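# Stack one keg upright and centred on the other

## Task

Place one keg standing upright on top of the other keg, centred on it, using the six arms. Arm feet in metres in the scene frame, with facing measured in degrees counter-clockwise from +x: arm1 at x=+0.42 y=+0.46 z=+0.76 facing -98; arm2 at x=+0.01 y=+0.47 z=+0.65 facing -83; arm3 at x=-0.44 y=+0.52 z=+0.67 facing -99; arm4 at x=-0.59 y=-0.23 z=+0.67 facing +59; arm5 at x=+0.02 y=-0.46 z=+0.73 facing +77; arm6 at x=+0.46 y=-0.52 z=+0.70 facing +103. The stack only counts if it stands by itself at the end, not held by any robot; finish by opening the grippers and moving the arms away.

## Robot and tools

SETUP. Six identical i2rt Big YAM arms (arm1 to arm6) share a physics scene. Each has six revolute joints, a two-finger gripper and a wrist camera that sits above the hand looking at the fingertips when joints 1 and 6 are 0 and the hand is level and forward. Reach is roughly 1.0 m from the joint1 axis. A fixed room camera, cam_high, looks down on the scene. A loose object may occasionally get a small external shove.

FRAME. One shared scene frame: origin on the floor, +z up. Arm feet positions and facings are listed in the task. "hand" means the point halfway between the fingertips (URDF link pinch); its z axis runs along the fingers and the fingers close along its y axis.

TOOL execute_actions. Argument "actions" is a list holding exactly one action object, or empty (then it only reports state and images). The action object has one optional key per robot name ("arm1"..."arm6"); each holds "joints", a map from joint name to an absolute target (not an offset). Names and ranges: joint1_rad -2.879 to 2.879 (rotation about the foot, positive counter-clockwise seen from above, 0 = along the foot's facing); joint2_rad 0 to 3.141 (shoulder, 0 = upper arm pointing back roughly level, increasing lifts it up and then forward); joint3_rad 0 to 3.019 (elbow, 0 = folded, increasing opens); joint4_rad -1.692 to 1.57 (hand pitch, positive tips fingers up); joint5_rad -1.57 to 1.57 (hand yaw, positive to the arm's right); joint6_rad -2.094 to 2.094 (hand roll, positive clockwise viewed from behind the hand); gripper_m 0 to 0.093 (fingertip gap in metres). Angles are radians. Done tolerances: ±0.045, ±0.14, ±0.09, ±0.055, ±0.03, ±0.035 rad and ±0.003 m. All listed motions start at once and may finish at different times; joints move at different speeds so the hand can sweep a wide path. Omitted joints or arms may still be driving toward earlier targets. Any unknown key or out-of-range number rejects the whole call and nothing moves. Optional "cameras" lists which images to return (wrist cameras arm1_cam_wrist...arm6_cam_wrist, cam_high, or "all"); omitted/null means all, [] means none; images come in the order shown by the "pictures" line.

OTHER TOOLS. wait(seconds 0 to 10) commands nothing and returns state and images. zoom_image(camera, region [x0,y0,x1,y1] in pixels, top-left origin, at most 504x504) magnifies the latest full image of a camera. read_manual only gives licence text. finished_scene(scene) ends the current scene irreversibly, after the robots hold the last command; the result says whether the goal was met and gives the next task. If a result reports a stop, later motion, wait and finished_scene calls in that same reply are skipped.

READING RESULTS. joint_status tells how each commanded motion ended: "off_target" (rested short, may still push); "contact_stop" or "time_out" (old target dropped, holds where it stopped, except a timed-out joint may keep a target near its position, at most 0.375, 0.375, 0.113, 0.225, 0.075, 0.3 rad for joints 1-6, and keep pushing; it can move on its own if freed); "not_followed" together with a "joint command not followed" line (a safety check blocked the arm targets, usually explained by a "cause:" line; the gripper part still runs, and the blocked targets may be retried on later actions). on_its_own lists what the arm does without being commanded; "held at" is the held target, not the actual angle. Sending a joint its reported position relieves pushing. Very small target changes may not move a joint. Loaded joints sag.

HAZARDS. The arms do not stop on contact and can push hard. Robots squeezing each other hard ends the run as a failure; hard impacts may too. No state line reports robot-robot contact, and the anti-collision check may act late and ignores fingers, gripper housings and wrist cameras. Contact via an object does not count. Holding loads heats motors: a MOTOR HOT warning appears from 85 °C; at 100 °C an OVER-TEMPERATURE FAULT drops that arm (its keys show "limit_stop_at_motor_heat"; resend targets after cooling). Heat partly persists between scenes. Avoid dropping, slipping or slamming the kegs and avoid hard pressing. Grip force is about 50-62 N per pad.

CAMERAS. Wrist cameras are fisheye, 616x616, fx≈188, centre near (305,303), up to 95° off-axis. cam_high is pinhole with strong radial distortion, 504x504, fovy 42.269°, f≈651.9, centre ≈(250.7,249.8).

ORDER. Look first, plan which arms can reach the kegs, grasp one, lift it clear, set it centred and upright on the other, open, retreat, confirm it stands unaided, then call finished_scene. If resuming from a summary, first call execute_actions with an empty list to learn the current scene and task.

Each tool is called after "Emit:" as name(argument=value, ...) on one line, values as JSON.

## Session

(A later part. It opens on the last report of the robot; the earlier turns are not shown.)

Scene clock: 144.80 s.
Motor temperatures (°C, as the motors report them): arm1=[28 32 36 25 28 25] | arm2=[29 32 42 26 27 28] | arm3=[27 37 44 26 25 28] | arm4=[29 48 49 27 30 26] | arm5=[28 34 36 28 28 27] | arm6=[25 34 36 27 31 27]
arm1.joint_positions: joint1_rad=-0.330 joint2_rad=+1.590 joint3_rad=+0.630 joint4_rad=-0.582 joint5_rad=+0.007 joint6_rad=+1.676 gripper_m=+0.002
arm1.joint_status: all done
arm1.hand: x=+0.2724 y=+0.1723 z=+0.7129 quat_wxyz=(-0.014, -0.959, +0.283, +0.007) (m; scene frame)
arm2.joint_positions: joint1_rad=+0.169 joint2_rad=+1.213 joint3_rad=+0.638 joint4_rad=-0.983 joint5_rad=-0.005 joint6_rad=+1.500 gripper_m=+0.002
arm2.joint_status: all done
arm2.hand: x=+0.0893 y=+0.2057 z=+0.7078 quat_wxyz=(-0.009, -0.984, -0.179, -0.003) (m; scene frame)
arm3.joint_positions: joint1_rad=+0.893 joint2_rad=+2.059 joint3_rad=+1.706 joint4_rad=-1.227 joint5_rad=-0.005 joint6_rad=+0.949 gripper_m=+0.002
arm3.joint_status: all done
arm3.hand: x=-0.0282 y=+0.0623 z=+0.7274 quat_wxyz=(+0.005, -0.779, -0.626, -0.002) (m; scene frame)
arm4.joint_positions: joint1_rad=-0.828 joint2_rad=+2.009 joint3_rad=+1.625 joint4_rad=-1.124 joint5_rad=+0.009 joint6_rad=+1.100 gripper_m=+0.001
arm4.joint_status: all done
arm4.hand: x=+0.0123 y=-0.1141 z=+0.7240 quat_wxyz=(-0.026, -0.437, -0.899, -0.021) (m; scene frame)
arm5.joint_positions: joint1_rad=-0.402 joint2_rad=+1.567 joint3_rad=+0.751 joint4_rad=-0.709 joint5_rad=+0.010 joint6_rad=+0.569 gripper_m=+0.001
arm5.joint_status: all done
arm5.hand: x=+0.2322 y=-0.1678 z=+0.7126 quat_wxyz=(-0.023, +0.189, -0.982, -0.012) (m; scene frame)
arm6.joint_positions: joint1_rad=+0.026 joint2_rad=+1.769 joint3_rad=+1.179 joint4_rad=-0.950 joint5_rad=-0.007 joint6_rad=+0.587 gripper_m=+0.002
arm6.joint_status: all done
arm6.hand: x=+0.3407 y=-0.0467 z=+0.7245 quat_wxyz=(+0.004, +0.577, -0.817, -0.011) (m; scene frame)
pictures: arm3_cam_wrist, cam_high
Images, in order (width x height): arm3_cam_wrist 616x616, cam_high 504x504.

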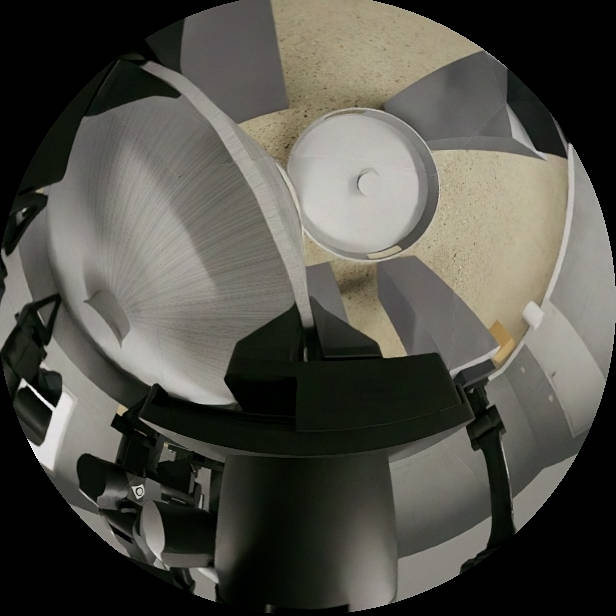

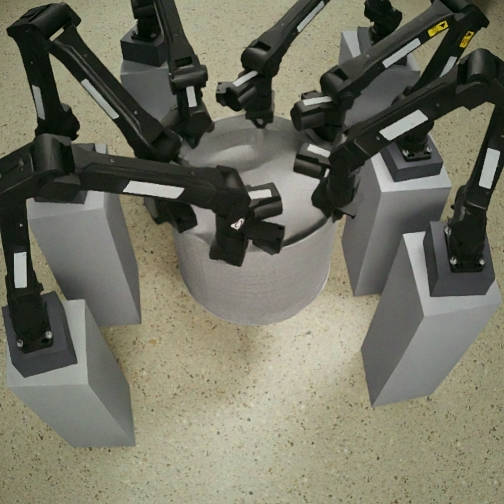

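Good. Onward to S2, S3 (FF q2 −.08).

Emit:
execute_actions(actions=[{"arm1":{"joints":{"joint1_rad":-0.48,"joint2_rad":1.6,"joint3_rad":0.787,"joint4_rad":-0.605,"joint6_rad":1.53}},"arm2":{"joints":{"joint1_rad":-0.085,"joint2_rad":1.095,"joint3_rad":0.655,"joint4_rad":-0.975,"joint6_rad":1.255}},"arm3":{"joints":{"joint1_rad":0.811,"joint2_rad":1.888,"joint3_rad":1.61,"joint4_rad":-1.14,"joint6_rad":0.876}},"arm4":{"joints":{"joint1_rad":-0.812,"joint2_rad":1.77,"joint3_rad":1.45,"joint4_rad":-1.01,"joint6_rad":1.125}},"arm5":{"joints":{"joint1_rad":-0.232,"joint2_rad":1.41,"joint3_rad":0.725,"joint4_rad":-0.703,"joint6_rad":0.75}},"arm6":{"joints":{"joint1_rad":0.139,"joint2_rad":1.768,"joint3_rad":1.325,"joint4_rad":-0.973,"joint6_rad":0.705}}}], cameras=[])

Emit:
execute_actions(actions=[{"arm1":{"joints":{"joint1_rad":-0.615,"joint2_rad":1.673,"joint3_rad":0.898,"joint4_rad":-0.641,"joint6_rad":1.395}},"arm2":{"joints":{"joint1_rad":-0.317,"joint2_rad":1.107,"joint3_rad":0.666,"joint4_rad":-0.975,"joint6_rad":1.02}},"arm3":{"joints":{"joint1_rad":0.721,"joint2_rad":1.802,"joint3_rad":1.472,"joint4_rad":-1.09,"joint6_rad":0.786}},"arm4":{"joints":{"joint1_rad":-0.785,"joint2_rad":1.631,"joint3_rad":1.242,"joint4_rad":-0.945,"joint6_rad":1.15}},"arm5":{"joints":{"joint1_rad":-0.05,"joint2_rad":1.353,"joint3_rad":0.662,"joint4_rad":-0.695,"joint6_rad":0.93}},"arm6":{"joints":{"joint1_rad":0.249,"joint2_rad":1.822,"joint3_rad":1.408,"joint4_rad":-1.002,"joint6_rad":0.815}}}], cameras=[])

Emit:
execute_actions(actions=[{"arm1":{"joints":{"joint1_rad":-0.718,"joint2_rad":1.757,"joint3_rad":1.037,"joint4_rad":-0.697,"joint6_rad":1.292}},"arm2":{"joints":{"joint1_rad":-0.533,"joint2_rad":1.165,"joint3_rad":0.713,"joint4_rad":-0.963,"joint6_rad":0.805}},"arm3":{"joints":{"joint1_rad":0.617,"joint2_rad":1.733,"joint3_rad":1.37,"joint4_rad":-1.058,"joint6_rad":0.682}},"arm4":{"joints":{"joint1_rad":-0.749,"joint2_rad":1.487,"joint3_rad":1.062,"joint4_rad":-0.91,"joint6_rad":1.186}},"arm5":{"joints":{"joint1_rad":0.162,"joint2_rad":1.328,"joint3_rad":0.635,"joint4_rad":-0.693,"joint6_rad":1.142}},"arm6":{"joints":{"joint1_rad":0.346,"joint2_rad":1.894,"joint3_rad":1.523,"joint4_rad":-1.046,"joint6_rad":0.912}}}], cameras=[])

Emit:
execute_actions(actions=[{"arm1":{"joints":{"joint1_rad":-0.804,"joint2_rad":1.85,"joint3_rad":1.192,"joint4_rad":-0.758,"joint6_rad":1.206}},"arm2":{"joints":{"joint1_rad":-0.719,"joint2_rad":1.248,"joint3_rad":0.784,"joint4_rad":-0.952,"joint6_rad":0.62}},"arm3":{"joints":{"joint1_rad":0.503,"joint2_rad":1.675,"joint3_rad":1.286,"joint4_rad":-1.03,"joint6_rad":0.568}},"arm4":{"joints":{"joint1_rad":-0.704,"joint2_rad":1.343,"joint3_rad":0.896,"joint4_rad":-0.89,"joint6_rad":1.231}},"arm5":{"joints":{"joint1_rad":0.37,"joint2_rad":1.33,"joint3_rad":0.638,"joint4_rad":-0.694,"joint6_rad":1.35}},"arm6":{"joints":{"joint1_rad":0.434,"joint2_rad":1.976,"joint3_rad":1.658,"joint4_rad":-1.098,"joint6_rad":1.0}}}], cameras=["cam_high"])

Scene clock: 160.27 s.
Motor temperatures (°C, as the motors report them): arm1=[28 32 38 25 28 25] | arm2=[29 31 42 26 26 28] | arm3=[27 36 43 26 25 28] | arm4=[29 47 46 27 30 26] | arm5=[28 34 37 28 28 27] | arm6=[25 34 38 27 31 27]
arm1.joint_positions: joint1_rad=-0.492 joint2_rad=+1.674 joint3_rad=+0.728 joint4_rad=-0.599 joint5_rad=+0.009 joint6_rad=+1.510 gripper_m=+0.002
arm1.joint_status: all done
arm1.hand: x=+0.2069 y=+0.1718 z=+0.7084 quat_wxyz=(-0.011, -0.960, +0.281, +0.009) (m; scene frame)
arm2.joint_positions: joint1_rad=-0.063 joint2_rad=+1.195 joint3_rad=+0.612 joint4_rad=-0.983 joint5_rad=-0.002 joint6_rad=+1.262 gripper_m=+0.002
arm2.joint_status: all done
arm2.hand: x=+0.0251 y=+0.2046 z=+0.7041 quat_wxyz=(-0.006, -0.983, -0.182, +0.000) (m; scene frame)
arm3.joint_positions: joint1_rad=+0.809 joint2_rad=+1.968 joint3_rad=+1.547 joint4_rad=-1.160 joint5_rad=-0.001 joint6_rad=+0.860 gripper_m=+0.002
arm3.joint_status: all done
arm3.hand: x=-0.0921 y=+0.0596 z=+0.7236 quat_wxyz=(+0.006, -0.778, -0.628, +0.000) (m; scene frame)
arm4.joint_positions: joint1_rad=-0.807 joint2_rad=+1.870 joint3_rad=+1.395 joint4_rad=-1.039 joint5_rad=+0.011 joint6_rad=+1.119 gripper_m=+0.001
arm4.joint_status: all done
arm4.hand: x=-0.0504 y=-0.1149 z=+0.7198 quat_wxyz=(-0.024, -0.437, -0.899, -0.019) (m; scene frame)
arm5.joint_positions: joint1_rad=-0.245 joint2_rad=+1.506 joint3_rad=+0.662 joint4_rad=-0.695 joint5_rad=+0.014 joint6_rad=+0.724 gripper_m=+0.001
arm5.joint_status: all done
arm5.hand: x=+0.1688 y=-0.1690 z=+0.7085 quat_wxyz=(-0.019, +0.190, -0.982, -0.009) (m; scene frame)
arm6.joint_positions: joint1_rad=+0.148 joint2_rad=+1.822 joint3_rad=+1.244 joint4_rad=-0.974 joint5_rad=-0.012 joint6_rad=+0.703 gripper_m=+0.002
arm6.joint_status: all done
arm6.hand: x=+0.2763 y=-0.0478 z=+0.7208 quat_wxyz=(+0.009, +0.579, -0.815, -0.006) (m; scene frame)
pictures: none
No camera images: the call's "cameras" was empty. Leave "cameras" out to get every camera's image.

Scene clock: 162.17 s.
Motor temperatures (°C, as the motors report them): arm1=[28 32 38 25 28 25] | arm2=[29 31 42 26 26 28] | arm3=[27 36 43 26 25 28] | arm4=[29 46 45 27 30 26] | arm5=[28 34 37 28 28 27] | arm6=[25 34 38 27 31 27]
arm1.joint_positions: joint1_rad=-0.611 joint2_rad=+1.746 joint3_rad=+0.835 joint4_rad=-0.634 joint5_rad=+0.006 joint6_rad=+1.390 gripper_m=+0.002
arm1.joint_status: all done
arm1.hand: x=+0.1495 y=+0.1718 z=+0.7079 quat_wxyz=(-0.011, -0.960, +0.281, +0.009) (m; scene frame)
arm2.joint_positions: joint1_rad=-0.276 joint2_rad=+1.196 joint3_rad=+0.610 joint4_rad=-0.972 joint5_rad=-0.007 joint6_rad=+1.051 gripper_m=+0.002
arm2.joint_status: all done
arm2.hand: x=-0.0307 y=+0.2057 z=+0.7032 quat_wxyz=(-0.011, -0.983, -0.181, -0.001) (m; scene frame)
arm3.joint_positions: joint1_rad=+0.725 joint2_rad=+1.889 joint3_rad=+1.420 joint4_rad=-1.104 joint5_rad=-0.003 joint6_rad=+0.777 gripper_m=+0.002
arm3.joint_status: all done
arm3.hand: x=-0.1489 y=+0.0594 z=+0.7224 quat_wxyz=(+0.002, -0.778, -0.628, -0.001) (m; scene frame)
arm4.joint_positions: joint1_rad=-0.781 joint2_rad=+1.742 joint3_rad=+1.201 joint4_rad=-0.965 joint5_rad=+0.008 joint6_rad=+1.144 gripper_m=+0.002
arm4.joint_status: all done
arm4.hand: x=-0.1074 y=-0.1140 z=+0.7180 quat_wxyz=(-0.026, -0.436, -0.899, -0.023) (m; scene frame)
arm5.joint_positions: joint1_rad=-0.072 joint2_rad=+1.453 joint3_rad=+0.601 joint4_rad=-0.684 joint5_rad=+0.020 joint6_rad=+0.901 gripper_m=+0.001
arm5.joint_status: all done
arm5.hand: x=+0.1114 y=-0.1693 z=+0.7077 quat_wxyz=(-0.020, +0.188, -0.982, -0.011) (m; scene frame)
arm6.joint_positions: joint1_rad=+0.234 joint2_rad=+1.847 joint3_rad=+1.275 joint4_rad=-0.935 joint5_rad=-0.051 joint6_rad=+0.787 gripper_m=+0.003
arm6.joint_status: joint3_rad time_out (moved +0.030 of +0.164); joint4_rad time_out (moved +0.038 of -0.028); the others done
arm6.on_its_own: joint1_rad reads +0.234 and still pushes toward +0.148 since a time_out (your +0.249 is given up); joint3_rad is held at +1.244, not at your +1.408, since a time_out; joint6_rad reads +0.787 and still pushes toward +0.703 since a time_out (your +0.815 is given up)
arm6.hand: x=+0.2213 y=-0.0497 z=+0.7193 quat_wxyz=(+0.026, +0.580, -0.813, -0.031) (m; scene frame)
pictures: none
joint command not followed: on one or more control steps a check withheld the commanded joint targets of the arm6 arm, and it was not sent them on those steps.
cause: the commanded joint targets would bring a part of the robot too close to another arm (this arm's wrist (the part past joint 4) and the other arm's wrist (the part past joint 4)); next, command targets that bring no part of the robot closer to that arm.
No camera images: the call's "cameras" was empty. Leave "cameras" out to get every camera's image.

not run: a stop came earlier in this reply.

not run: a stop came earlier in this reply.

Emit:
execute_actions(actions=[{"arm6":{"joints":{"joint1_rad":0.24,"joint2_rad":1.815,"joint3_rad":1.39,"joint4_rad":-1.0,"joint5_rad":0,"joint6_rad":0.805}}}], cameras=["cam_high"])

Scene clock: 165.33 s.
Motor temperatures (°C, as the motors report them): arm1=[28 33 39 25 28 25] | arm2=[29 31 43 26 26 28] | arm3=[27 36 42 26 25 28] | arm4=[29 46 45 27 30 26] | arm5=[28 34 37 28 28 27] | arm6=[25 34 37 27 32 27]
arm1.joint_positions: joint1_rad=-0.613 joint2_rad=+1.746 joint3_rad=+0.835 joint4_rad=-0.634 joint5_rad=+0.006 joint6_rad=+1.389 gripper_m=+0.002
arm1.joint_status: not commanded
arm1.hand: x=+0.1490 y=+0.1723 z=+0.7079 quat_wxyz=(-0.011, -0.960, +0.281, +0.009) (m; scene frame)
arm2.joint_positions: joint1_rad=-0.277 joint2_rad=+1.196 joint3_rad=+0.610 joint4_rad=-0.972 joint5_rad=-0.006 joint6_rad=+1.049 gripper_m=+0.002
arm2.joint_status: not commanded
arm2.hand: x=-0.0314 y=+0.2058 z=+0.7032 quat_wxyz=(-0.011, -0.983, -0.181, +0.000) (m; scene frame)
arm3.joint_positions: joint1_rad=+0.725 joint2_rad=+1.889 joint3_rad=+1.418 joint4_rad=-1.104 joint5_rad=-0.002 joint6_rad=+0.777 gripper_m=+0.002
arm3.joint_status: not commanded
arm3.hand: x=-0.1495 y=+0.0600 z=+0.7218 quat_wxyz=(+0.003, -0.778, -0.628, -0.001) (m; scene frame)
arm4.joint_positions: joint1_rad=-0.779 joint2_rad=+1.742 joint3_rad=+1.199 joint4_rad=-0.965 joint5_rad=+0.008 joint6_rad=+1.146 gripper_m=+0.002
arm4.joint_status: not commanded
arm4.hand: x=-0.1085 y=-0.1132 z=+0.7173 quat_wxyz=(-0.025, -0.436, -0.899, -0.022) (m; scene frame)
arm5.joint_positions: joint1_rad=-0.071 joint2_rad=+1.452 joint3_rad=+0.601 joint4_rad=-0.684 joint5_rad=+0.018 joint6_rad=+0.901 gripper_m=+0.001
arm5.joint_status: not commanded
arm5.hand: x=+0.1107 y=-0.1688 z=+0.7081 quat_wxyz=(-0.020, +0.189, -0.982, -0.012) (m; scene frame)
arm6.joint_positions: joint1_rad=+0.250 joint2_rad=+1.863 joint3_rad=+1.310 joint4_rad=-0.982 joint5_rad=-0.017 joint6_rad=+0.808 gripper_m=+0.002
arm6.joint_status: all done
arm6.hand: x=+0.2181 y=-0.0483 z=+0.7225 quat_wxyz=(+0.011, +0.578, -0.816, -0.014) (m; scene frame)
pictures: cam_high
Images, in order (width x height): cam_high 504x504.

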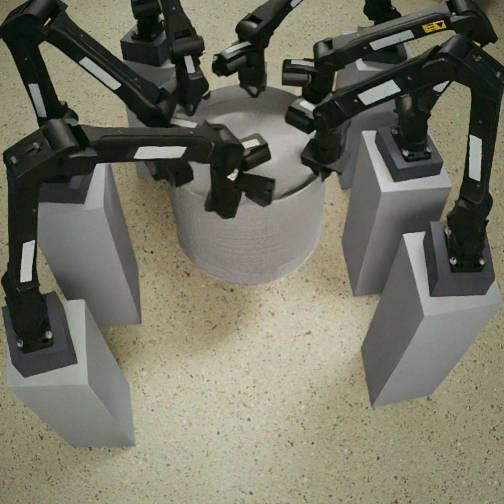

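Emit:
execute_actions(actions=[{"arm1":{"joints":{"joint1_rad":-0.718,"joint2_rad":1.757,"joint3_rad":1.037,"joint4_rad":-0.697,"joint6_rad":1.292}},"arm2":{"joints":{"joint1_rad":-0.52,"joint2_rad":1.165,"joint3_rad":0.713,"joint4_rad":-0.963,"joint6_rad":0.815}},"arm3":{"joints":{"joint1_rad":0.617,"joint2_rad":1.733,"joint3_rad":1.37,"joint4_rad":-1.058,"joint6_rad":0.682}},"arm4":{"joints":{"joint1_rad":-0.749,"joint2_rad":1.487,"joint3_rad":1.062,"joint4_rad":-0.91,"joint6_rad":1.186}},"arm5":{"joints":{"joint1_rad":0.162,"joint2_rad":1.328,"joint3_rad":0.635,"joint4_rad":-0.693,"joint6_rad":1.13}},"arm6":{"joints":{"joint1_rad":0.315,"joint2_rad":1.88,"joint3_rad":1.5,"joint4_rad":-1.04,"joint6_rad":0.9}}}], cameras=[])

Emit:
execute_actions(actions=[{"arm1":{"joints":{"joint1_rad":-0.804,"joint2_rad":1.85,"joint3_rad":1.192,"joint4_rad":-0.758,"joint6_rad":1.206}},"arm2":{"joints":{"joint1_rad":-0.71,"joint2_rad":1.248,"joint3_rad":0.784,"joint4_rad":-0.952,"joint6_rad":0.63}},"arm3":{"joints":{"joint1_rad":0.503,"joint2_rad":1.675,"joint3_rad":1.286,"joint4_rad":-1.03,"joint6_rad":0.568}},"arm4":{"joints":{"joint1_rad":-0.704,"joint2_rad":1.343,"joint3_rad":0.896,"joint4_rad":-0.89,"joint6_rad":1.231}},"arm5":{"joints":{"joint1_rad":0.37,"joint2_rad":1.33,"joint3_rad":0.638,"joint4_rad":-0.694,"joint6_rad":1.34}},"arm6":{"joints":{"joint1_rad":0.405,"joint2_rad":1.96,"joint3_rad":1.63,"joint4_rad":-1.09,"joint6_rad":0.99}}}], cameras=["cam_high"])

Scene clock: 176.90 s.
Motor temperatures (°C, as the motors report them): arm1=[28 33 39 25 28 25] | arm2=[29 31 44 26 26 28] | arm3=[27 36 42 26 25 28] | arm4=[29 45 44 27 30 26] | arm5=[28 33 38 28 28 27] | arm6=[25 34 39 27 32 27]
arm1.joint_positions: joint1_rad=-0.725 joint2_rad=+1.827 joint3_rad=+0.969 joint4_rad=-0.683 joint5_rad=+0.010 joint6_rad=+1.282 gripper_m=+0.002
arm1.joint_status: all done
arm1.hand: x=+0.0835 y=+0.1753 z=+0.7087 quat_wxyz=(-0.010, -0.959, +0.283, +0.013) (m; scene frame)
arm2.joint_positions: joint1_rad=-0.501 joint2_rad=+1.224 joint3_rad=+0.636 joint4_rad=-0.960 joint5_rad=+0.001 joint6_rad=+0.832 gripper_m=+0.002
arm2.joint_status: all done
arm2.hand: x=-0.0948 y=+0.2105 z=+0.7042 quat_wxyz=(-0.013, -0.984, -0.178, +0.007) (m; scene frame)
arm3.joint_positions: joint1_rad=+0.620 joint2_rad=+1.811 joint3_rad=+1.307 joint4_rad=-1.081 joint5_rad=-0.002 joint6_rad=+0.676 gripper_m=+0.002
arm3.joint_status: all done
arm3.hand: x=-0.2148 y=+0.0639 z=+0.7243 quat_wxyz=(+0.007, -0.779, -0.626, -0.002) (m; scene frame)
arm4.joint_positions: joint1_rad=-0.731 joint2_rad=+1.595 joint3_rad=+1.013 joint4_rad=-0.925 joint5_rad=+0.006 joint6_rad=+1.198 gripper_m=+0.002
arm4.joint_status: all done
arm4.hand: x=-0.1742 y=-0.1078 z=+0.7196 quat_wxyz=(-0.024, -0.439, -0.898, -0.025) (m; scene frame)
arm5.joint_positions: joint1_rad=+0.148 joint2_rad=+1.422 joint3_rad=+0.577 joint4_rad=-0.689 joint5_rad=+0.014 joint6_rad=+1.116 gripper_m=+0.001
arm5.joint_status: all done
arm5.hand: x=+0.0438 y=-0.1655 z=+0.7097 quat_wxyz=(-0.015, +0.191, -0.981, -0.017) (m; scene frame)
arm6.joint_positions: joint1_rad=+0.352 joint2_rad=+1.939 joint3_rad=+1.433 joint4_rad=-1.029 joint5_rad=-0.022 joint6_rad=+0.913 gripper_m=+0.002
arm6.joint_status: all done
arm6.hand: x=+0.1520 y=-0.0466 z=+0.7237 quat_wxyz=(+0.016, +0.577, -0.817, -0.014) (m; scene frame)
pictures: none
No camera images: the call's "cameras" was empty. Leave "cameras" out to get every camera's image.

Scene clock: 177.87 s.
Motor temperatures (°C, as the motors report them): arm1=[28 33 40 25 28 25] | arm2=[29 31 44 26 26 28] | arm3=[27 36 42 26 25 28] | arm4=[29 45 44 27 30 26] | arm5=[28 33 38 28 28 27] | arm6=[25 34 39 27 32 27]
arm1.joint_positions: joint1_rad=-0.806 joint2_rad=+1.923 joint3_rad=+1.128 joint4_rad=-0.738 joint5_rad=+0.010 joint6_rad=+1.198 gripper_m=+0.002
arm1.joint_status: all done
arm1.hand: x=+0.0190 y=+0.1729 z=+0.7081 quat_wxyz=(-0.013, -0.959, +0.282, +0.016) (m; scene frame)
arm2.joint_positions: joint1_rad=-0.685 joint2_rad=+1.312 joint3_rad=+0.712 joint4_rad=-0.945 joint5_rad=+0.007 joint6_rad=+0.646 gripper_m=+0.002
arm2.joint_status: all done
arm2.hand: x=-0.1585 y=+0.2077 z=+0.7047 quat_wxyz=(-0.010, -0.984, -0.179, +0.012) (m; scene frame)
arm3.joint_positions: joint1_rad=+0.501 joint2_rad=+1.754 joint3_rad=+1.229 joint4_rad=-1.051 joint5_rad=+0.005 joint6_rad=+0.558 gripper_m=+0.002
arm3.joint_status: all done
arm3.hand: x=-0.2789 y=+0.0606 z=+0.7255 quat_wxyz=(+0.003, -0.780, -0.626, +0.002) (m; scene frame)
arm4.joint_positions: joint1_rad=-0.688 joint2_rad=+1.447 joint3_rad=+0.844 joint4_rad=-0.905 joint5_rad=+0.004 joint6_rad=+1.242 gripper_m=+0.002
arm4.joint_status: all done
arm4.hand: x=-0.2379 y=-0.1095 z=+0.7202 quat_wxyz=(-0.022, -0.439, -0.898, -0.026) (m; scene frame)
arm5.joint_positions: joint1_rad=+0.362 joint2_rad=+1.417 joint3_rad=+0.576 joint4_rad=-0.694 joint5_rad=+0.007 joint6_rad=+1.330 gripper_m=+0.001
arm5.joint_status: all done
arm5.hand: x=-0.0201 y=-0.1686 z=+0.7102 quat_wxyz=(-0.008, +0.191, -0.981, -0.018) (m; scene frame)
arm6.joint_positions: joint1_rad=+0.444 joint2_rad=+2.018 joint3_rad=+1.563 joint4_rad=-1.078 joint5_rad=-0.026 joint6_rad=+1.003 gripper_m=+0.002
arm6.joint_status: all done
arm6.hand: x=+0.0880 y=-0.0501 z=+0.7243 quat_wxyz=(+0.020, +0.577, -0.816, -0.013) (m; scene frame)
pictures: cam_high
Images, in order (width x height): cam_high 504x504.

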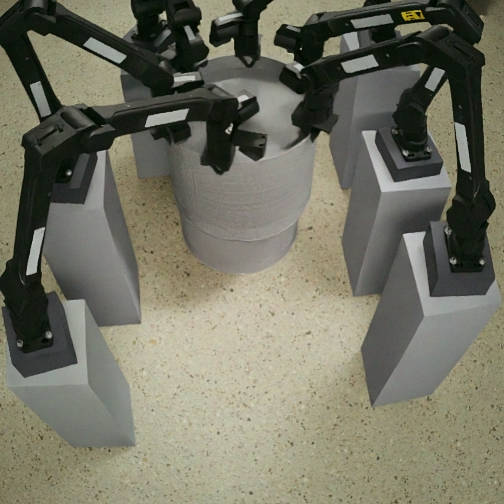

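Emit:
execute_actions(actions=[{"arm1":{"joints":{"joint1_rad":-0.865,"joint2_rad":1.945,"joint3_rad":1.36,"joint4_rad":-0.83,"joint6_rad":1.135}},"arm2":{"joints":{"joint1_rad":-0.86,"joint2_rad":1.352,"joint3_rad":0.89,"joint4_rad":-0.955,"joint6_rad":0.48}},"arm3":{"joints":{"joint1_rad":0.378,"joint2_rad":1.638,"joint3_rad":1.235,"joint4_rad":-1.012,"joint6_rad":0.44}},"arm4":{"joints":{"joint1_rad":-0.638,"joint2_rad":1.18,"joint3_rad":0.75,"joint4_rad":-0.905,"joint6_rad":1.295}},"arm5":{"joints":{"joint1_rad":0.572,"joint2_rad":1.37,"joint3_rad":0.682,"joint4_rad":-0.698,"joint6_rad":1.54}},"arm6":{"joints":{"joint1_rad":0.482,"joint2_rad":2.06,"joint3_rad":1.81,"joint4_rad":-1.165,"joint6_rad":1.07}}}], cameras=["cam_high"])

Scene clock: 184.97 s.
Motor temperatures (°C, as the motors report them): arm1=[28 34 41 25 28 25] | arm2=[29 31 45 26 26 28] | arm3=[27 36 41 26 25 28] | arm4=[29 44 44 27 30 26] | arm5=[28 33 39 28 28 27] | arm6=[25 34 39 27 32 27]
arm1.joint_positions: joint1_rad=-0.867 joint2_rad=+2.017 joint3_rad=+1.295 joint4_rad=-0.800 joint5_rad=+0.003 joint6_rad=+1.138 gripper_m=+0.002
arm1.joint_status: all done
arm1.hand: x=-0.0409 y=+0.1686 z=+0.7088 quat_wxyz=(-0.018, -0.959, +0.282, +0.018) (m; scene frame)
arm2.joint_positions: joint1_rad=-0.814 joint2_rad=+1.402 joint3_rad=+0.792 joint4_rad=-0.911 joint5_rad=+0.022 joint6_rad=+0.522 gripper_m=+0.002
arm2.joint_status: joint1_rad time_out (moved -0.129 of -0.175); joint3_rad time_out (moved +0.081 of +0.178); joint6_rad time_out (moved -0.124 of -0.166); the others done
arm2.on_its_own: joint1_rad reads -0.814 and still pushes toward -0.860 since a time_out; joint3_rad reads +0.792 and still pushes toward +0.890 since a time_out; joint6_rad reads +0.522 and still pushes toward +0.480 since a time_out
arm2.hand: x=-0.2176 y=+0.2036 z=+0.7032 quat_wxyz=(-0.011, -0.984, -0.176, +0.027) (m; scene frame)
arm3.joint_positions: joint1_rad=+0.377 joint2_rad=+1.728 joint3_rad=+1.184 joint4_rad=-1.024 joint5_rad=+0.003 joint6_rad=+0.431 gripper_m=+0.002
arm3.joint_status: all done
arm3.hand: x=-0.3393 y=+0.0547 z=+0.7231 quat_wxyz=(-0.001, -0.779, -0.627, +0.002) (m; scene frame)
arm4.joint_positions: joint1_rad=-0.633 joint2_rad=+1.298 joint3_rad=+0.693 joint4_rad=-0.902 joint5_rad=+0.012 joint6_rad=+1.298 gripper_m=+0.002
arm4.joint_status: all done
arm4.hand: x=-0.2978 y=-0.1135 z=+0.7182 quat_wxyz=(-0.024, -0.439, -0.898, -0.025) (m; scene frame)
arm5.joint_positions: joint1_rad=+0.564 joint2_rad=+1.431 joint3_rad=+0.597 joint4_rad=-0.697 joint5_rad=+0.012 joint6_rad=+1.531 gripper_m=+0.001
arm5.joint_status: all done
arm5.hand: x=-0.0800 y=-0.1742 z=+0.7117 quat_wxyz=(-0.006, +0.191, -0.981, -0.021) (m; scene frame)
arm6.joint_positions: joint1_rad=+0.524 joint2_rad=+2.106 joint3_rad=+1.723 joint4_rad=-1.160 joint5_rad=-0.023 joint6_rad=+1.090 gripper_m=+0.002
arm6.joint_status: all done
arm6.hand: x=+0.0277 y=-0.0553 z=+0.7286 quat_wxyz=(+0.019, +0.575, -0.818, -0.007) (m; scene frame)
pictures: cam_high
joint command not followed: on one or more control steps a check withheld the commanded joint targets of the arm2 arm, and it was not sent them on those steps.
cause: the commanded joint targets would bring a part of the robot too close to another arm (this arm's wrist (the part past joint 4) and the other arm's forearm (the part past joint 3)); next, command targets that bring no part of the robot closer to that arm.
Images, in order (width x height): cam_high 504x504.

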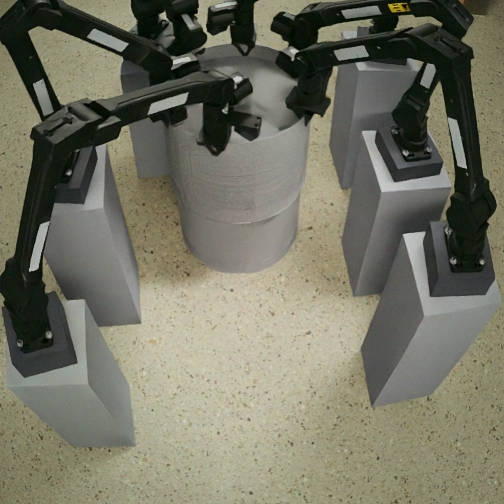

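Emit:
execute_actions(actions=[{"arm1":{"joints":{"joint1_rad":-0.897,"joint2_rad":2.0,"joint3_rad":1.46,"joint4_rad":-0.865,"joint6_rad":1.105}},"arm2":{"joints":{"joint1_rad":-0.895,"joint2_rad":1.39,"joint3_rad":0.92,"joint4_rad":-0.945,"joint6_rad":0.445}},"arm3":{"joints":{"joint1_rad":0.305,"joint2_rad":1.625,"joint3_rad":1.215,"joint4_rad":-1.008,"joint6_rad":0.37}},"arm4":{"joints":{"joint1_rad":-0.597,"joint2_rad":1.1,"joint3_rad":0.682,"joint4_rad":-0.915,"joint6_rad":1.337}},"arm5":{"joints":{"joint1_rad":0.663,"joint2_rad":1.398,"joint3_rad":0.713,"joint4_rad":-0.7,"joint6_rad":1.63}},"arm6":{"joints":{"joint1_rad":0.53,"joint2_rad":2.125,"joint3_rad":1.92,"joint4_rad":-1.21,"joint6_rad":1.115}}}], cameras=["cam_high"])

Emit:
execute_actions(actions=[{"arm1":{"joints":{"joint1_rad":-0.925,"joint2_rad":2.055,"joint3_rad":1.56,"joint4_rad":-0.905,"joint6_rad":1.075}},"arm2":{"joints":{"joint1_rad":-0.955,"joint2_rad":1.445,"joint3_rad":0.978,"joint4_rad":-0.95,"joint6_rad":0.385}},"arm3":{"joints":{"joint1_rad":0.24,"joint2_rad":1.614,"joint3_rad":1.2,"joint4_rad":-1.005,"joint6_rad":0.305}},"arm4":{"joints":{"joint1_rad":-0.549,"joint2_rad":1.015,"joint3_rad":0.616,"joint4_rad":-0.93,"joint6_rad":1.385}},"arm5":{"joints":{"joint1_rad":0.747,"joint2_rad":1.43,"joint3_rad":0.748,"joint4_rad":-0.704,"joint6_rad":1.715}},"arm6":{"joints":{"joint1_rad":0.563,"joint2_rad":2.188,"joint3_rad":2.03,"joint4_rad":-1.257,"joint6_rad":1.148}}}])

Scene clock: 196.23 s.
Motor temperatures (°C, as the motors report them): arm1=[28 35 42 25 28 25] | arm2=[29 31 48 26 27 28] | arm3=[27 35 41 26 25 28] | arm4=[29 42 45 27 30 26] | arm5=[28 33 40 28 28 27] | arm6=[25 35 41 27 32 27]
arm1.joint_positions: joint1_rad=-0.894 joint2_rad=+2.065 joint3_rad=+1.388 joint4_rad=-0.838 joint5_rad=+0.006 joint6_rad=+1.110 gripper_m=+0.002
arm1.joint_status: all done
arm1.hand: x=-0.0727 y=+0.1680 z=+0.7108 quat_wxyz=(-0.019, -0.959, +0.282, +0.022) (m; scene frame)
arm2.joint_positions: joint1_rad=-0.875 joint2_rad=+1.447 joint3_rad=+0.847 joint4_rad=-0.913 joint5_rad=+0.027 joint6_rad=+0.465 gripper_m=+0.002
arm2.joint_status: all done
arm2.hand: x=-0.2484 y=+0.2030 z=+0.7056 quat_wxyz=(-0.010, -0.984, -0.174, +0.031) (m; scene frame)
arm3.joint_positions: joint1_rad=+0.310 joint2_rad=+1.711 joint3_rad=+1.169 joint4_rad=-1.024 joint5_rad=+0.001 joint6_rad=+0.364 gripper_m=+0.002
arm3.joint_status: all done
arm3.hand: x=-0.3711 y=+0.0545 z=+0.7258 quat_wxyz=(-0.002, -0.779, -0.627, +0.002) (m; scene frame)
arm4.joint_positions: joint1_rad=-0.593 joint2_rad=+1.209 joint3_rad=+0.625 joint4_rad=-0.919 joint5_rad=+0.008 joint6_rad=+1.337 gripper_m=+0.002
arm4.joint_status: all done
arm4.hand: x=-0.3288 y=-0.1129 z=+0.7203 quat_wxyz=(-0.023, -0.438, -0.898, -0.029) (m; scene frame)
arm5.joint_positions: joint1_rad=+0.656 joint2_rad=+1.455 joint3_rad=+0.626 joint4_rad=-0.700 joint5_rad=+0.006 joint6_rad=+1.621 gripper_m=+0.001
arm5.joint_status: all done
arm5.hand: x=-0.1115 y=-0.1748 z=+0.7124 quat_wxyz=(-0.001, +0.192, -0.981, -0.022) (m; scene frame)
arm6.joint_positions: joint1_rad=+0.560 joint2_rad=+2.163 joint3_rad=+1.822 joint4_rad=-1.205 joint5_rad=-0.026 joint6_rad=+1.121 gripper_m=+0.002
arm6.joint_status: joint3_rad time_out (moved +0.099 of +0.197); the others done
arm6.on_its_own: joint3_rad reads +1.822 and still pushes toward +1.920 since a time_out
arm6.hand: x=-0.0037 y=-0.0564 z=+0.7292 quat_wxyz=(+0.020, +0.577, -0.817, -0.005) (m; scene frame)
pictures: cam_high
Images, in order (width x height): cam_high 504x504.

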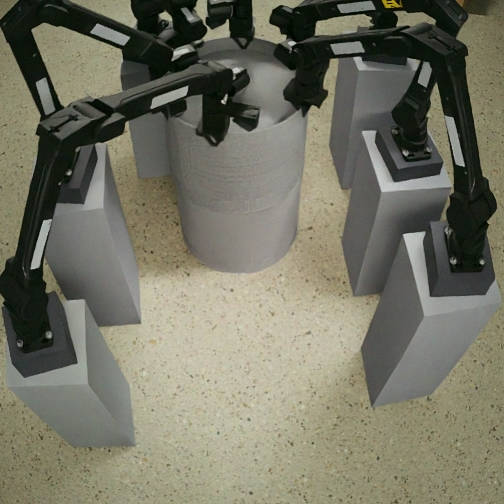

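not run: a stop came earlier in this reply.

Emit:
execute_actions(actions=[{"arm1":{"joints":{"joint1_rad":-0.925,"joint2_rad":2.055,"joint3_rad":1.55,"joint4_rad":-0.895,"joint6_rad":1.075}},"arm2":{"joints":{"joint1_rad":-0.955,"joint2_rad":1.445,"joint3_rad":0.978,"joint4_rad":-0.94,"joint6_rad":0.395}},"arm3":{"joints":{"joint1_rad":0.24,"joint2_rad":1.614,"joint3_rad":1.2,"joint4_rad":-1.005,"joint6_rad":0.3}},"arm4":{"joints":{"joint1_rad":-0.545,"joint2_rad":1.025,"joint3_rad":0.616,"joint4_rad":-0.93,"joint6_rad":1.385}},"arm5":{"joints":{"joint1_rad":0.745,"joint2_rad":1.43,"joint3_rad":0.74,"joint4_rad":-0.704,"joint6_rad":1.71}},"arm6":{"joints":{"joint1_rad":0.575,"joint2_rad":2.16,"joint3_rad":1.99,"joint4_rad":-1.25,"joint6_rad":1.15}}}])

Emit:
zoom_image(camera="cam_high", region=[150,100,330,280])

Scene clock: 203.93 s.
Motor temperatures (°C, as the motors report them): arm1=[28 35 43 25 28 25] | arm2=[29 31 48 26 27 28] | arm3=[27 35 41 26 25 28] | arm4=[29 42 45 27 30 26] | arm5=[28 33 41 28 28 27] | arm6=[25 35 42 27 33 27]
arm1.joint_positions: joint1_rad=-0.916 joint2_rad=+2.118 joint3_rad=+1.478 joint4_rad=-0.871 joint5_rad=+0.003 joint6_rad=+1.091 gripper_m=+0.002
arm1.joint_status: all done
arm1.hand: x=-0.1007 y=+0.1662 z=+0.7091 quat_wxyz=(-0.021, -0.958, +0.284, +0.022) (m; scene frame)
arm2.joint_positions: joint1_rad=-0.926 joint2_rad=+1.501 joint3_rad=+0.899 joint4_rad=-0.911 joint5_rad=+0.024 joint6_rad=+0.418 gripper_m=+0.002
arm2.joint_status: all done
arm2.hand: x=-0.2762 y=+0.2020 z=+0.7038 quat_wxyz=(-0.010, -0.985, -0.172, +0.031) (m; scene frame)
arm3.joint_positions: joint1_rad=+0.248 joint2_rad=+1.706 joint3_rad=+1.158 joint4_rad=-1.017 joint5_rad=+0.000 joint6_rad=+0.305 gripper_m=+0.002
arm3.joint_status: all done
arm3.hand: x=-0.4001 y=+0.0542 z=+0.7243 quat_wxyz=(-0.002, -0.780, -0.626, +0.002) (m; scene frame)
arm4.joint_positions: joint1_rad=-0.544 joint2_rad=+1.127 joint3_rad=+0.559 joint4_rad=-0.934 joint5_rad=+0.009 joint6_rad=+1.390 gripper_m=+0.003
arm4.joint_status: all done
arm4.hand: x=-0.3587 y=-0.1129 z=+0.7184 quat_wxyz=(-0.023, -0.440, -0.897, -0.031) (m; scene frame)
arm5.joint_positions: joint1_rad=+0.742 joint2_rad=+1.486 joint3_rad=+0.659 joint4_rad=-0.703 joint5_rad=+0.005 joint6_rad=+1.709 gripper_m=+0.001
arm5.joint_status: all done
arm5.hand: x=-0.1414 y=-0.1768 z=+0.7115 quat_wxyz=(+0.001, +0.191, -0.981, -0.021) (m; scene frame)
arm6.joint_positions: joint1_rad=+0.595 joint2_rad=+2.212 joint3_rad=+1.906 joint4_rad=-1.236 joint5_rad=-0.025 joint6_rad=+1.159 gripper_m=+0.002
arm6.joint_status: all done
arm6.hand: x=-0.0329 y=-0.0596 z=+0.7287 quat_wxyz=(+0.021, +0.575, -0.818, -0.007) (m; scene frame)
pictures: arm1_cam_wrist, arm2_cam_wrist, arm3_cam_wrist, arm4_cam_wrist, arm5_cam_wrist, arm6_cam_wrist, cam_high
Images, in order (width x height): arm1_cam_wrist 616x616, arm2_cam_wrist 616x616, arm3_cam_wrist 616x616, arm4_cam_wrist 616x616, arm5_cam_wrist 616x616, arm6_cam_wrist 616x616, cam_high 504x504.

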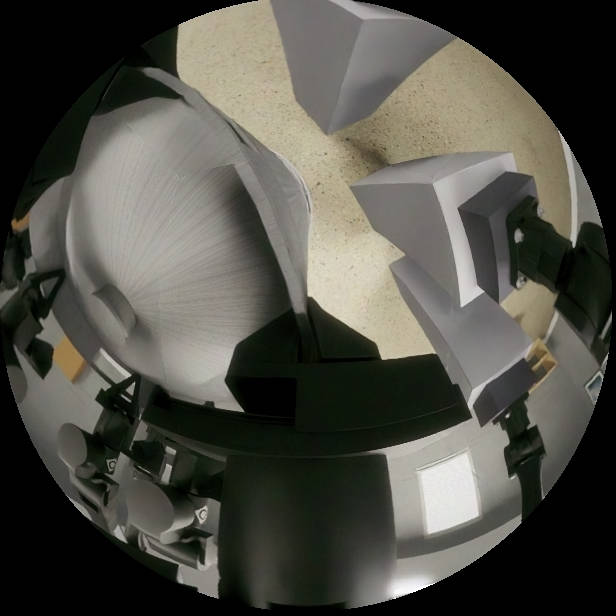

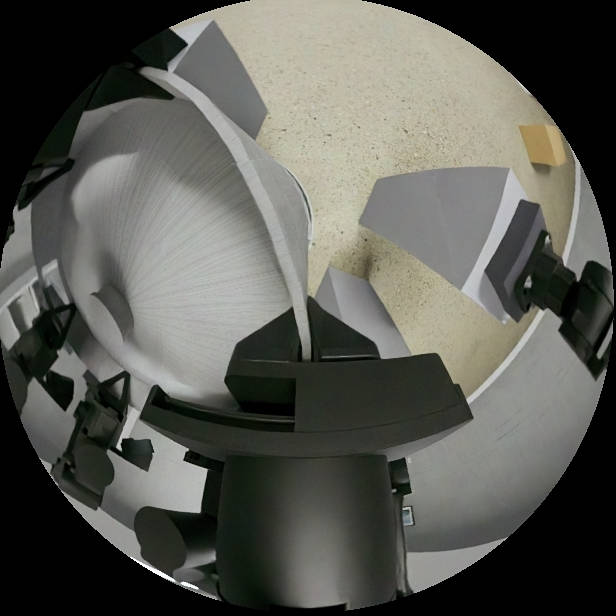

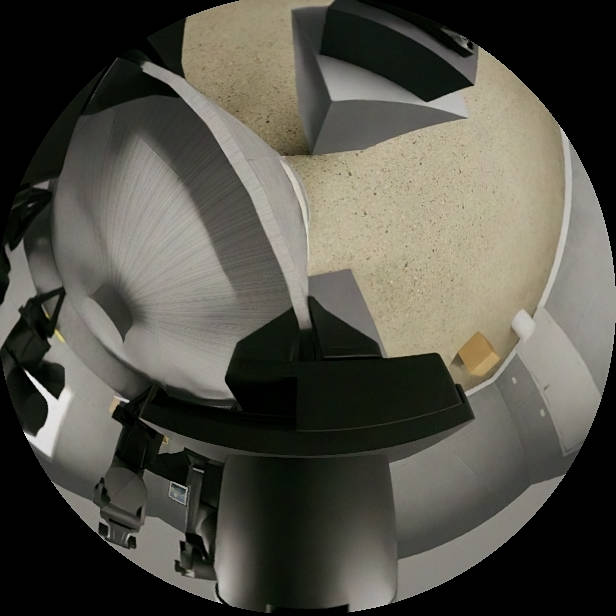

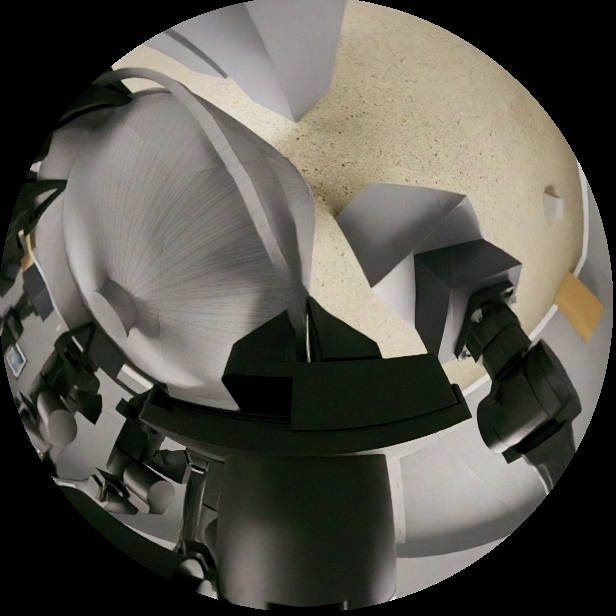

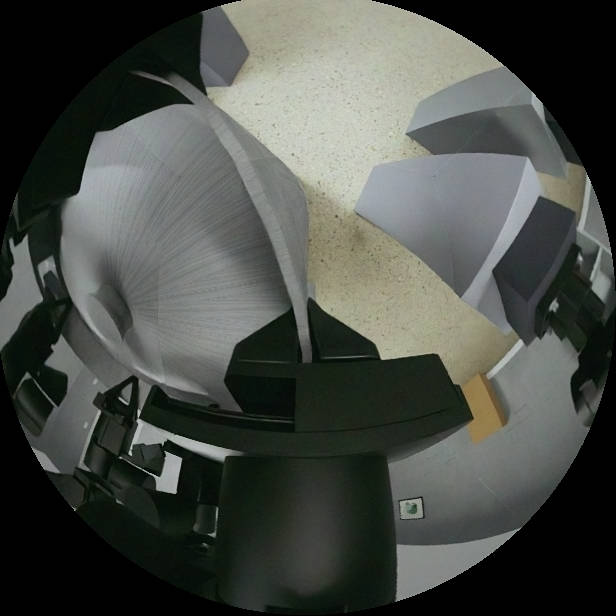

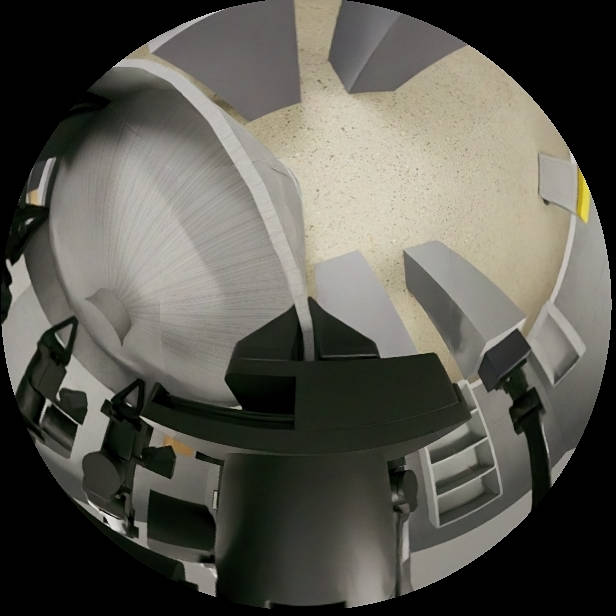

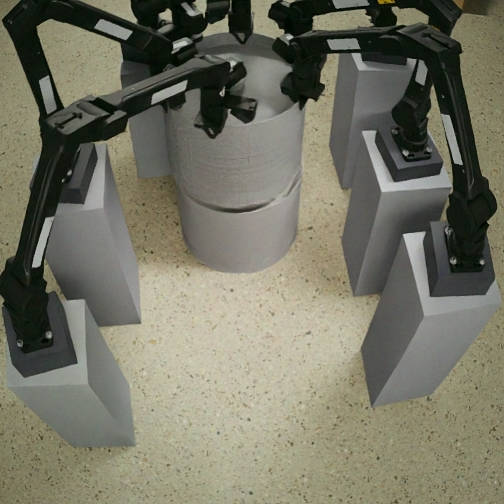

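Region (150, 100, 330, 280) of cam_high's 504x504 image, scaled by 2.800, with more detail than that image has.

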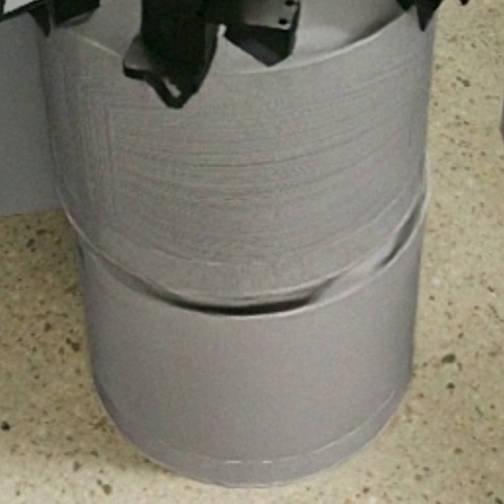

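Emit:
execute_actions(actions=[{"arm1":{"joints":{"joint1_rad":-0.95,"joint2_rad":2.08,"joint3_rad":1.53,"joint4_rad":-0.845,"joint6_rad":1.06}},"arm2":{"joints":{"joint1_rad":-0.985,"joint2_rad":1.463,"joint3_rad":0.936,"joint4_rad":-0.875,"joint6_rad":0.375}},"arm3":{"joints":{"joint1_rad":0.234,"joint2_rad":1.612,"joint3_rad":1.136,"joint4_rad":-0.945,"joint6_rad":0.295}},"arm4":{"joints":{"joint1_rad":-0.485,"joint2_rad":1.072,"joint3_rad":0.586,"joint4_rad":-0.853,"joint6_rad":1.445}},"arm5":{"joints":{"joint1_rad":0.733,"joint2_rad":1.51,"joint3_rad":0.758,"joint4_rad":-0.641,"joint6_rad":1.7}},"arm6":{"joints":{"joint1_rad":0.563,"joint2_rad":2.214,"joint3_rad":2.03,"joint4_rad":-1.24,"joint6_rad":1.145}}}])

Emit:
zoom_image(camera="cam_high", region=[150,100,330,280])

Scene clock: 214.57 s.
Motor temperatures (°C, as the motors report them): arm1=[28 36 44 25 28 25] | arm2=[29 31 48 26 28 28] | arm3=[27 35 40 26 25 28] | arm4=[29 41 45 27 30 26] | arm5=[28 33 41 28 27 27] | arm6=[25 36 42 27 33 27]
arm1.joint_positions: joint1_rad=-0.938 joint2_rad=+2.145 joint3_rad=+1.478 joint4_rad=-0.847 joint5_rad=+0.008 joint6_rad=+1.070 gripper_m=+0.002
arm1.joint_status: all done
arm1.hand: x=-0.1080 y=+0.1780 z=+0.6939 quat_wxyz=(-0.018, -0.958, +0.284, +0.023) (m; scene frame)
arm2.joint_positions: joint1_rad=-0.961 joint2_rad=+1.529 joint3_rad=+0.889 joint4_rad=-0.887 joint5_rad=+0.024 joint6_rad=+0.383 gripper_m=+0.002
arm2.joint_status: all done
arm2.hand: x=-0.2843 y=+0.2128 z=+0.6903 quat_wxyz=(-0.005, -0.985, -0.173, +0.025) (m; scene frame)
arm3.joint_positions: joint1_rad=+0.238 joint2_rad=+1.701 joint3_rad=+1.102 joint4_rad=-0.962 joint5_rad=+0.008 joint6_rad=+0.295 gripper_m=+0.002
arm3.joint_status: all done
arm3.hand: x=-0.4067 y=+0.0652 z=+0.7084 quat_wxyz=(-0.001, -0.780, -0.626, +0.006) (m; scene frame)
arm4.joint_positions: joint1_rad=-0.491 joint2_rad=+1.166 joint3_rad=+0.532 joint4_rad=-0.867 joint5_rad=+0.006 joint6_rad=+1.442 gripper_m=+0.003
arm4.joint_status: all done
arm4.hand: x=-0.3652 y=-0.1004 z=+0.7011 quat_wxyz=(-0.020, -0.440, -0.897, -0.032) (m; scene frame)
arm5.joint_positions: joint1_rad=+0.741 joint2_rad=+1.562 joint3_rad=+0.680 joint4_rad=-0.645 joint5_rad=+0.004 joint6_rad=+1.709 gripper_m=+0.001
arm5.joint_status: all done
arm5.hand: x=-0.1483 y=-0.1646 z=+0.6942 quat_wxyz=(+0.002, +0.190, -0.981, -0.022) (m; scene frame)
arm6.joint_positions: joint1_rad=+0.590 joint2_rad=+2.264 joint3_rad=+1.953 joint4_rad=-1.226 joint5_rad=-0.020 joint6_rad=+1.159 gripper_m=+0.002
arm6.joint_status: all done
arm6.hand: x=-0.0402 y=-0.0473 z=+0.7121 quat_wxyz=(+0.019, +0.573, -0.819, -0.010) (m; scene frame)
pictures: arm1_cam_wrist, arm2_cam_wrist, arm3_cam_wrist, arm4_cam_wrist, arm5_cam_wrist, arm6_cam_wrist, cam_high
Images, in order (width x height): arm1_cam_wrist 616x616, arm2_cam_wrist 616x616, arm3_cam_wrist 616x616, arm4_cam_wrist 616x616, arm5_cam_wrist 616x616, arm6_cam_wrist 616x616, cam_high 504x504.

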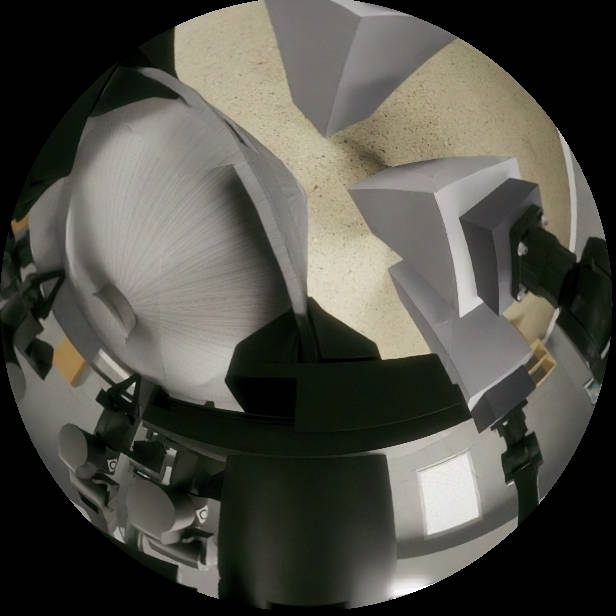

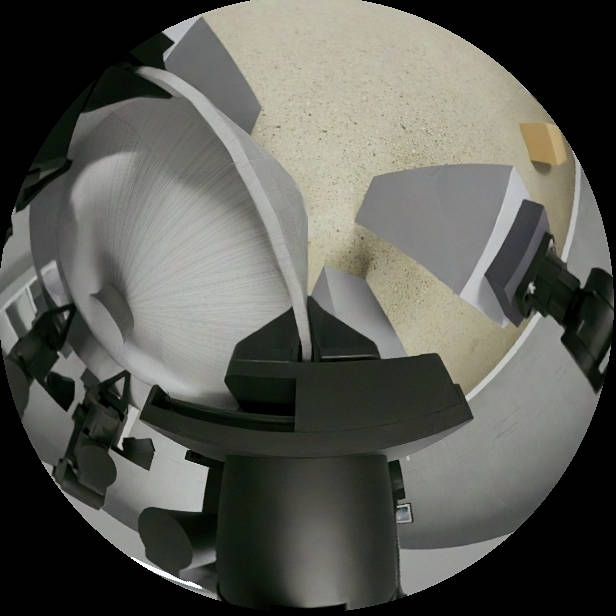

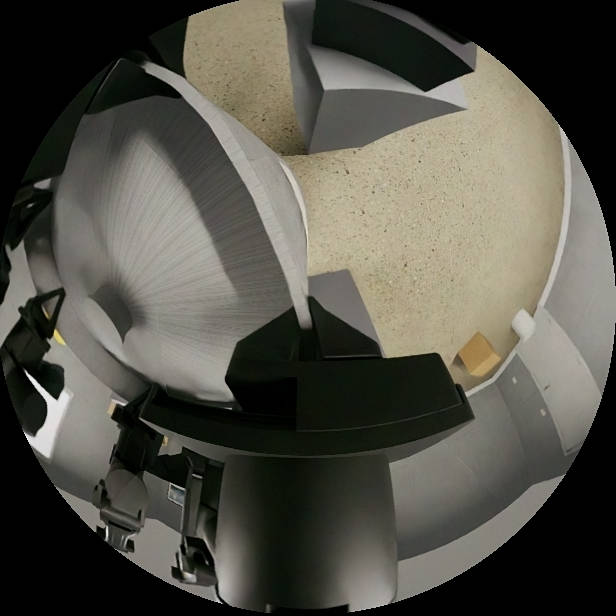

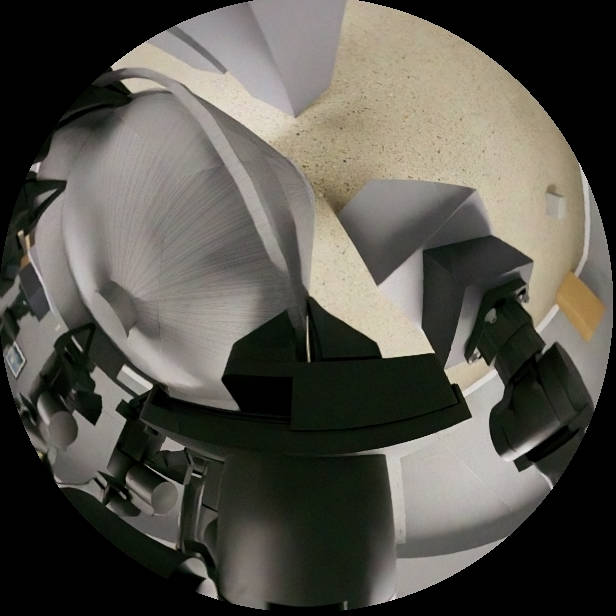

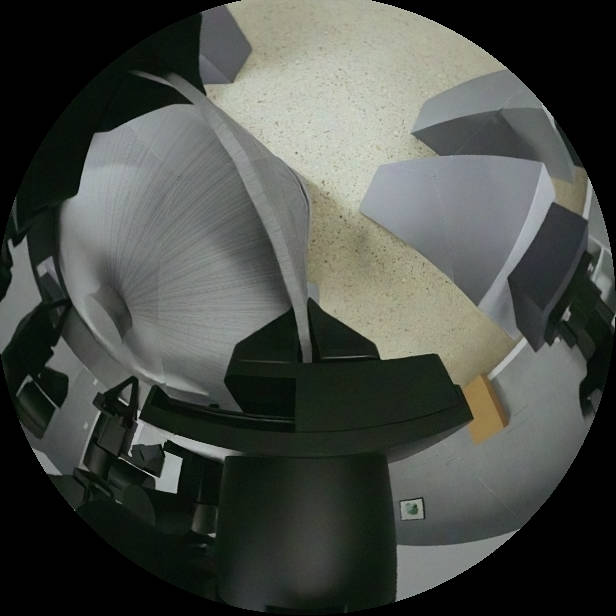

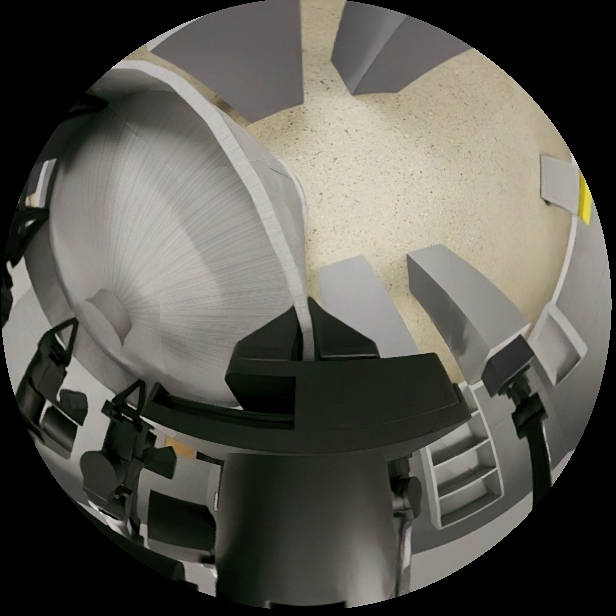

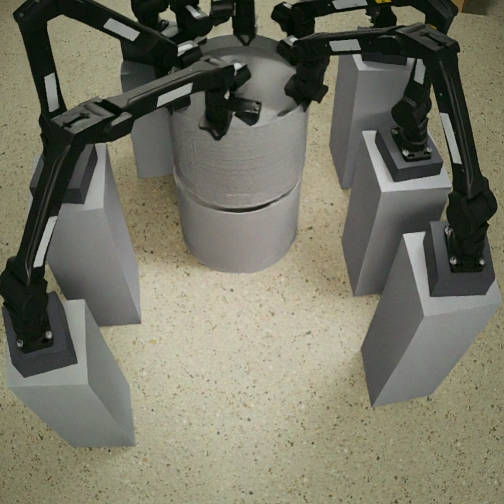

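Region (150, 100, 330, 280) of cam_high's 504x504 image, scaled by 2.800, with more detail than that image has.

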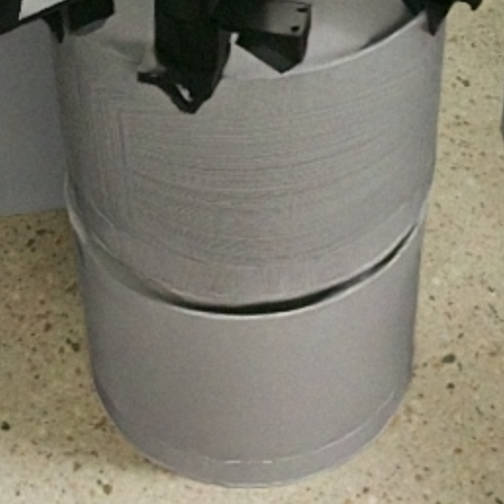

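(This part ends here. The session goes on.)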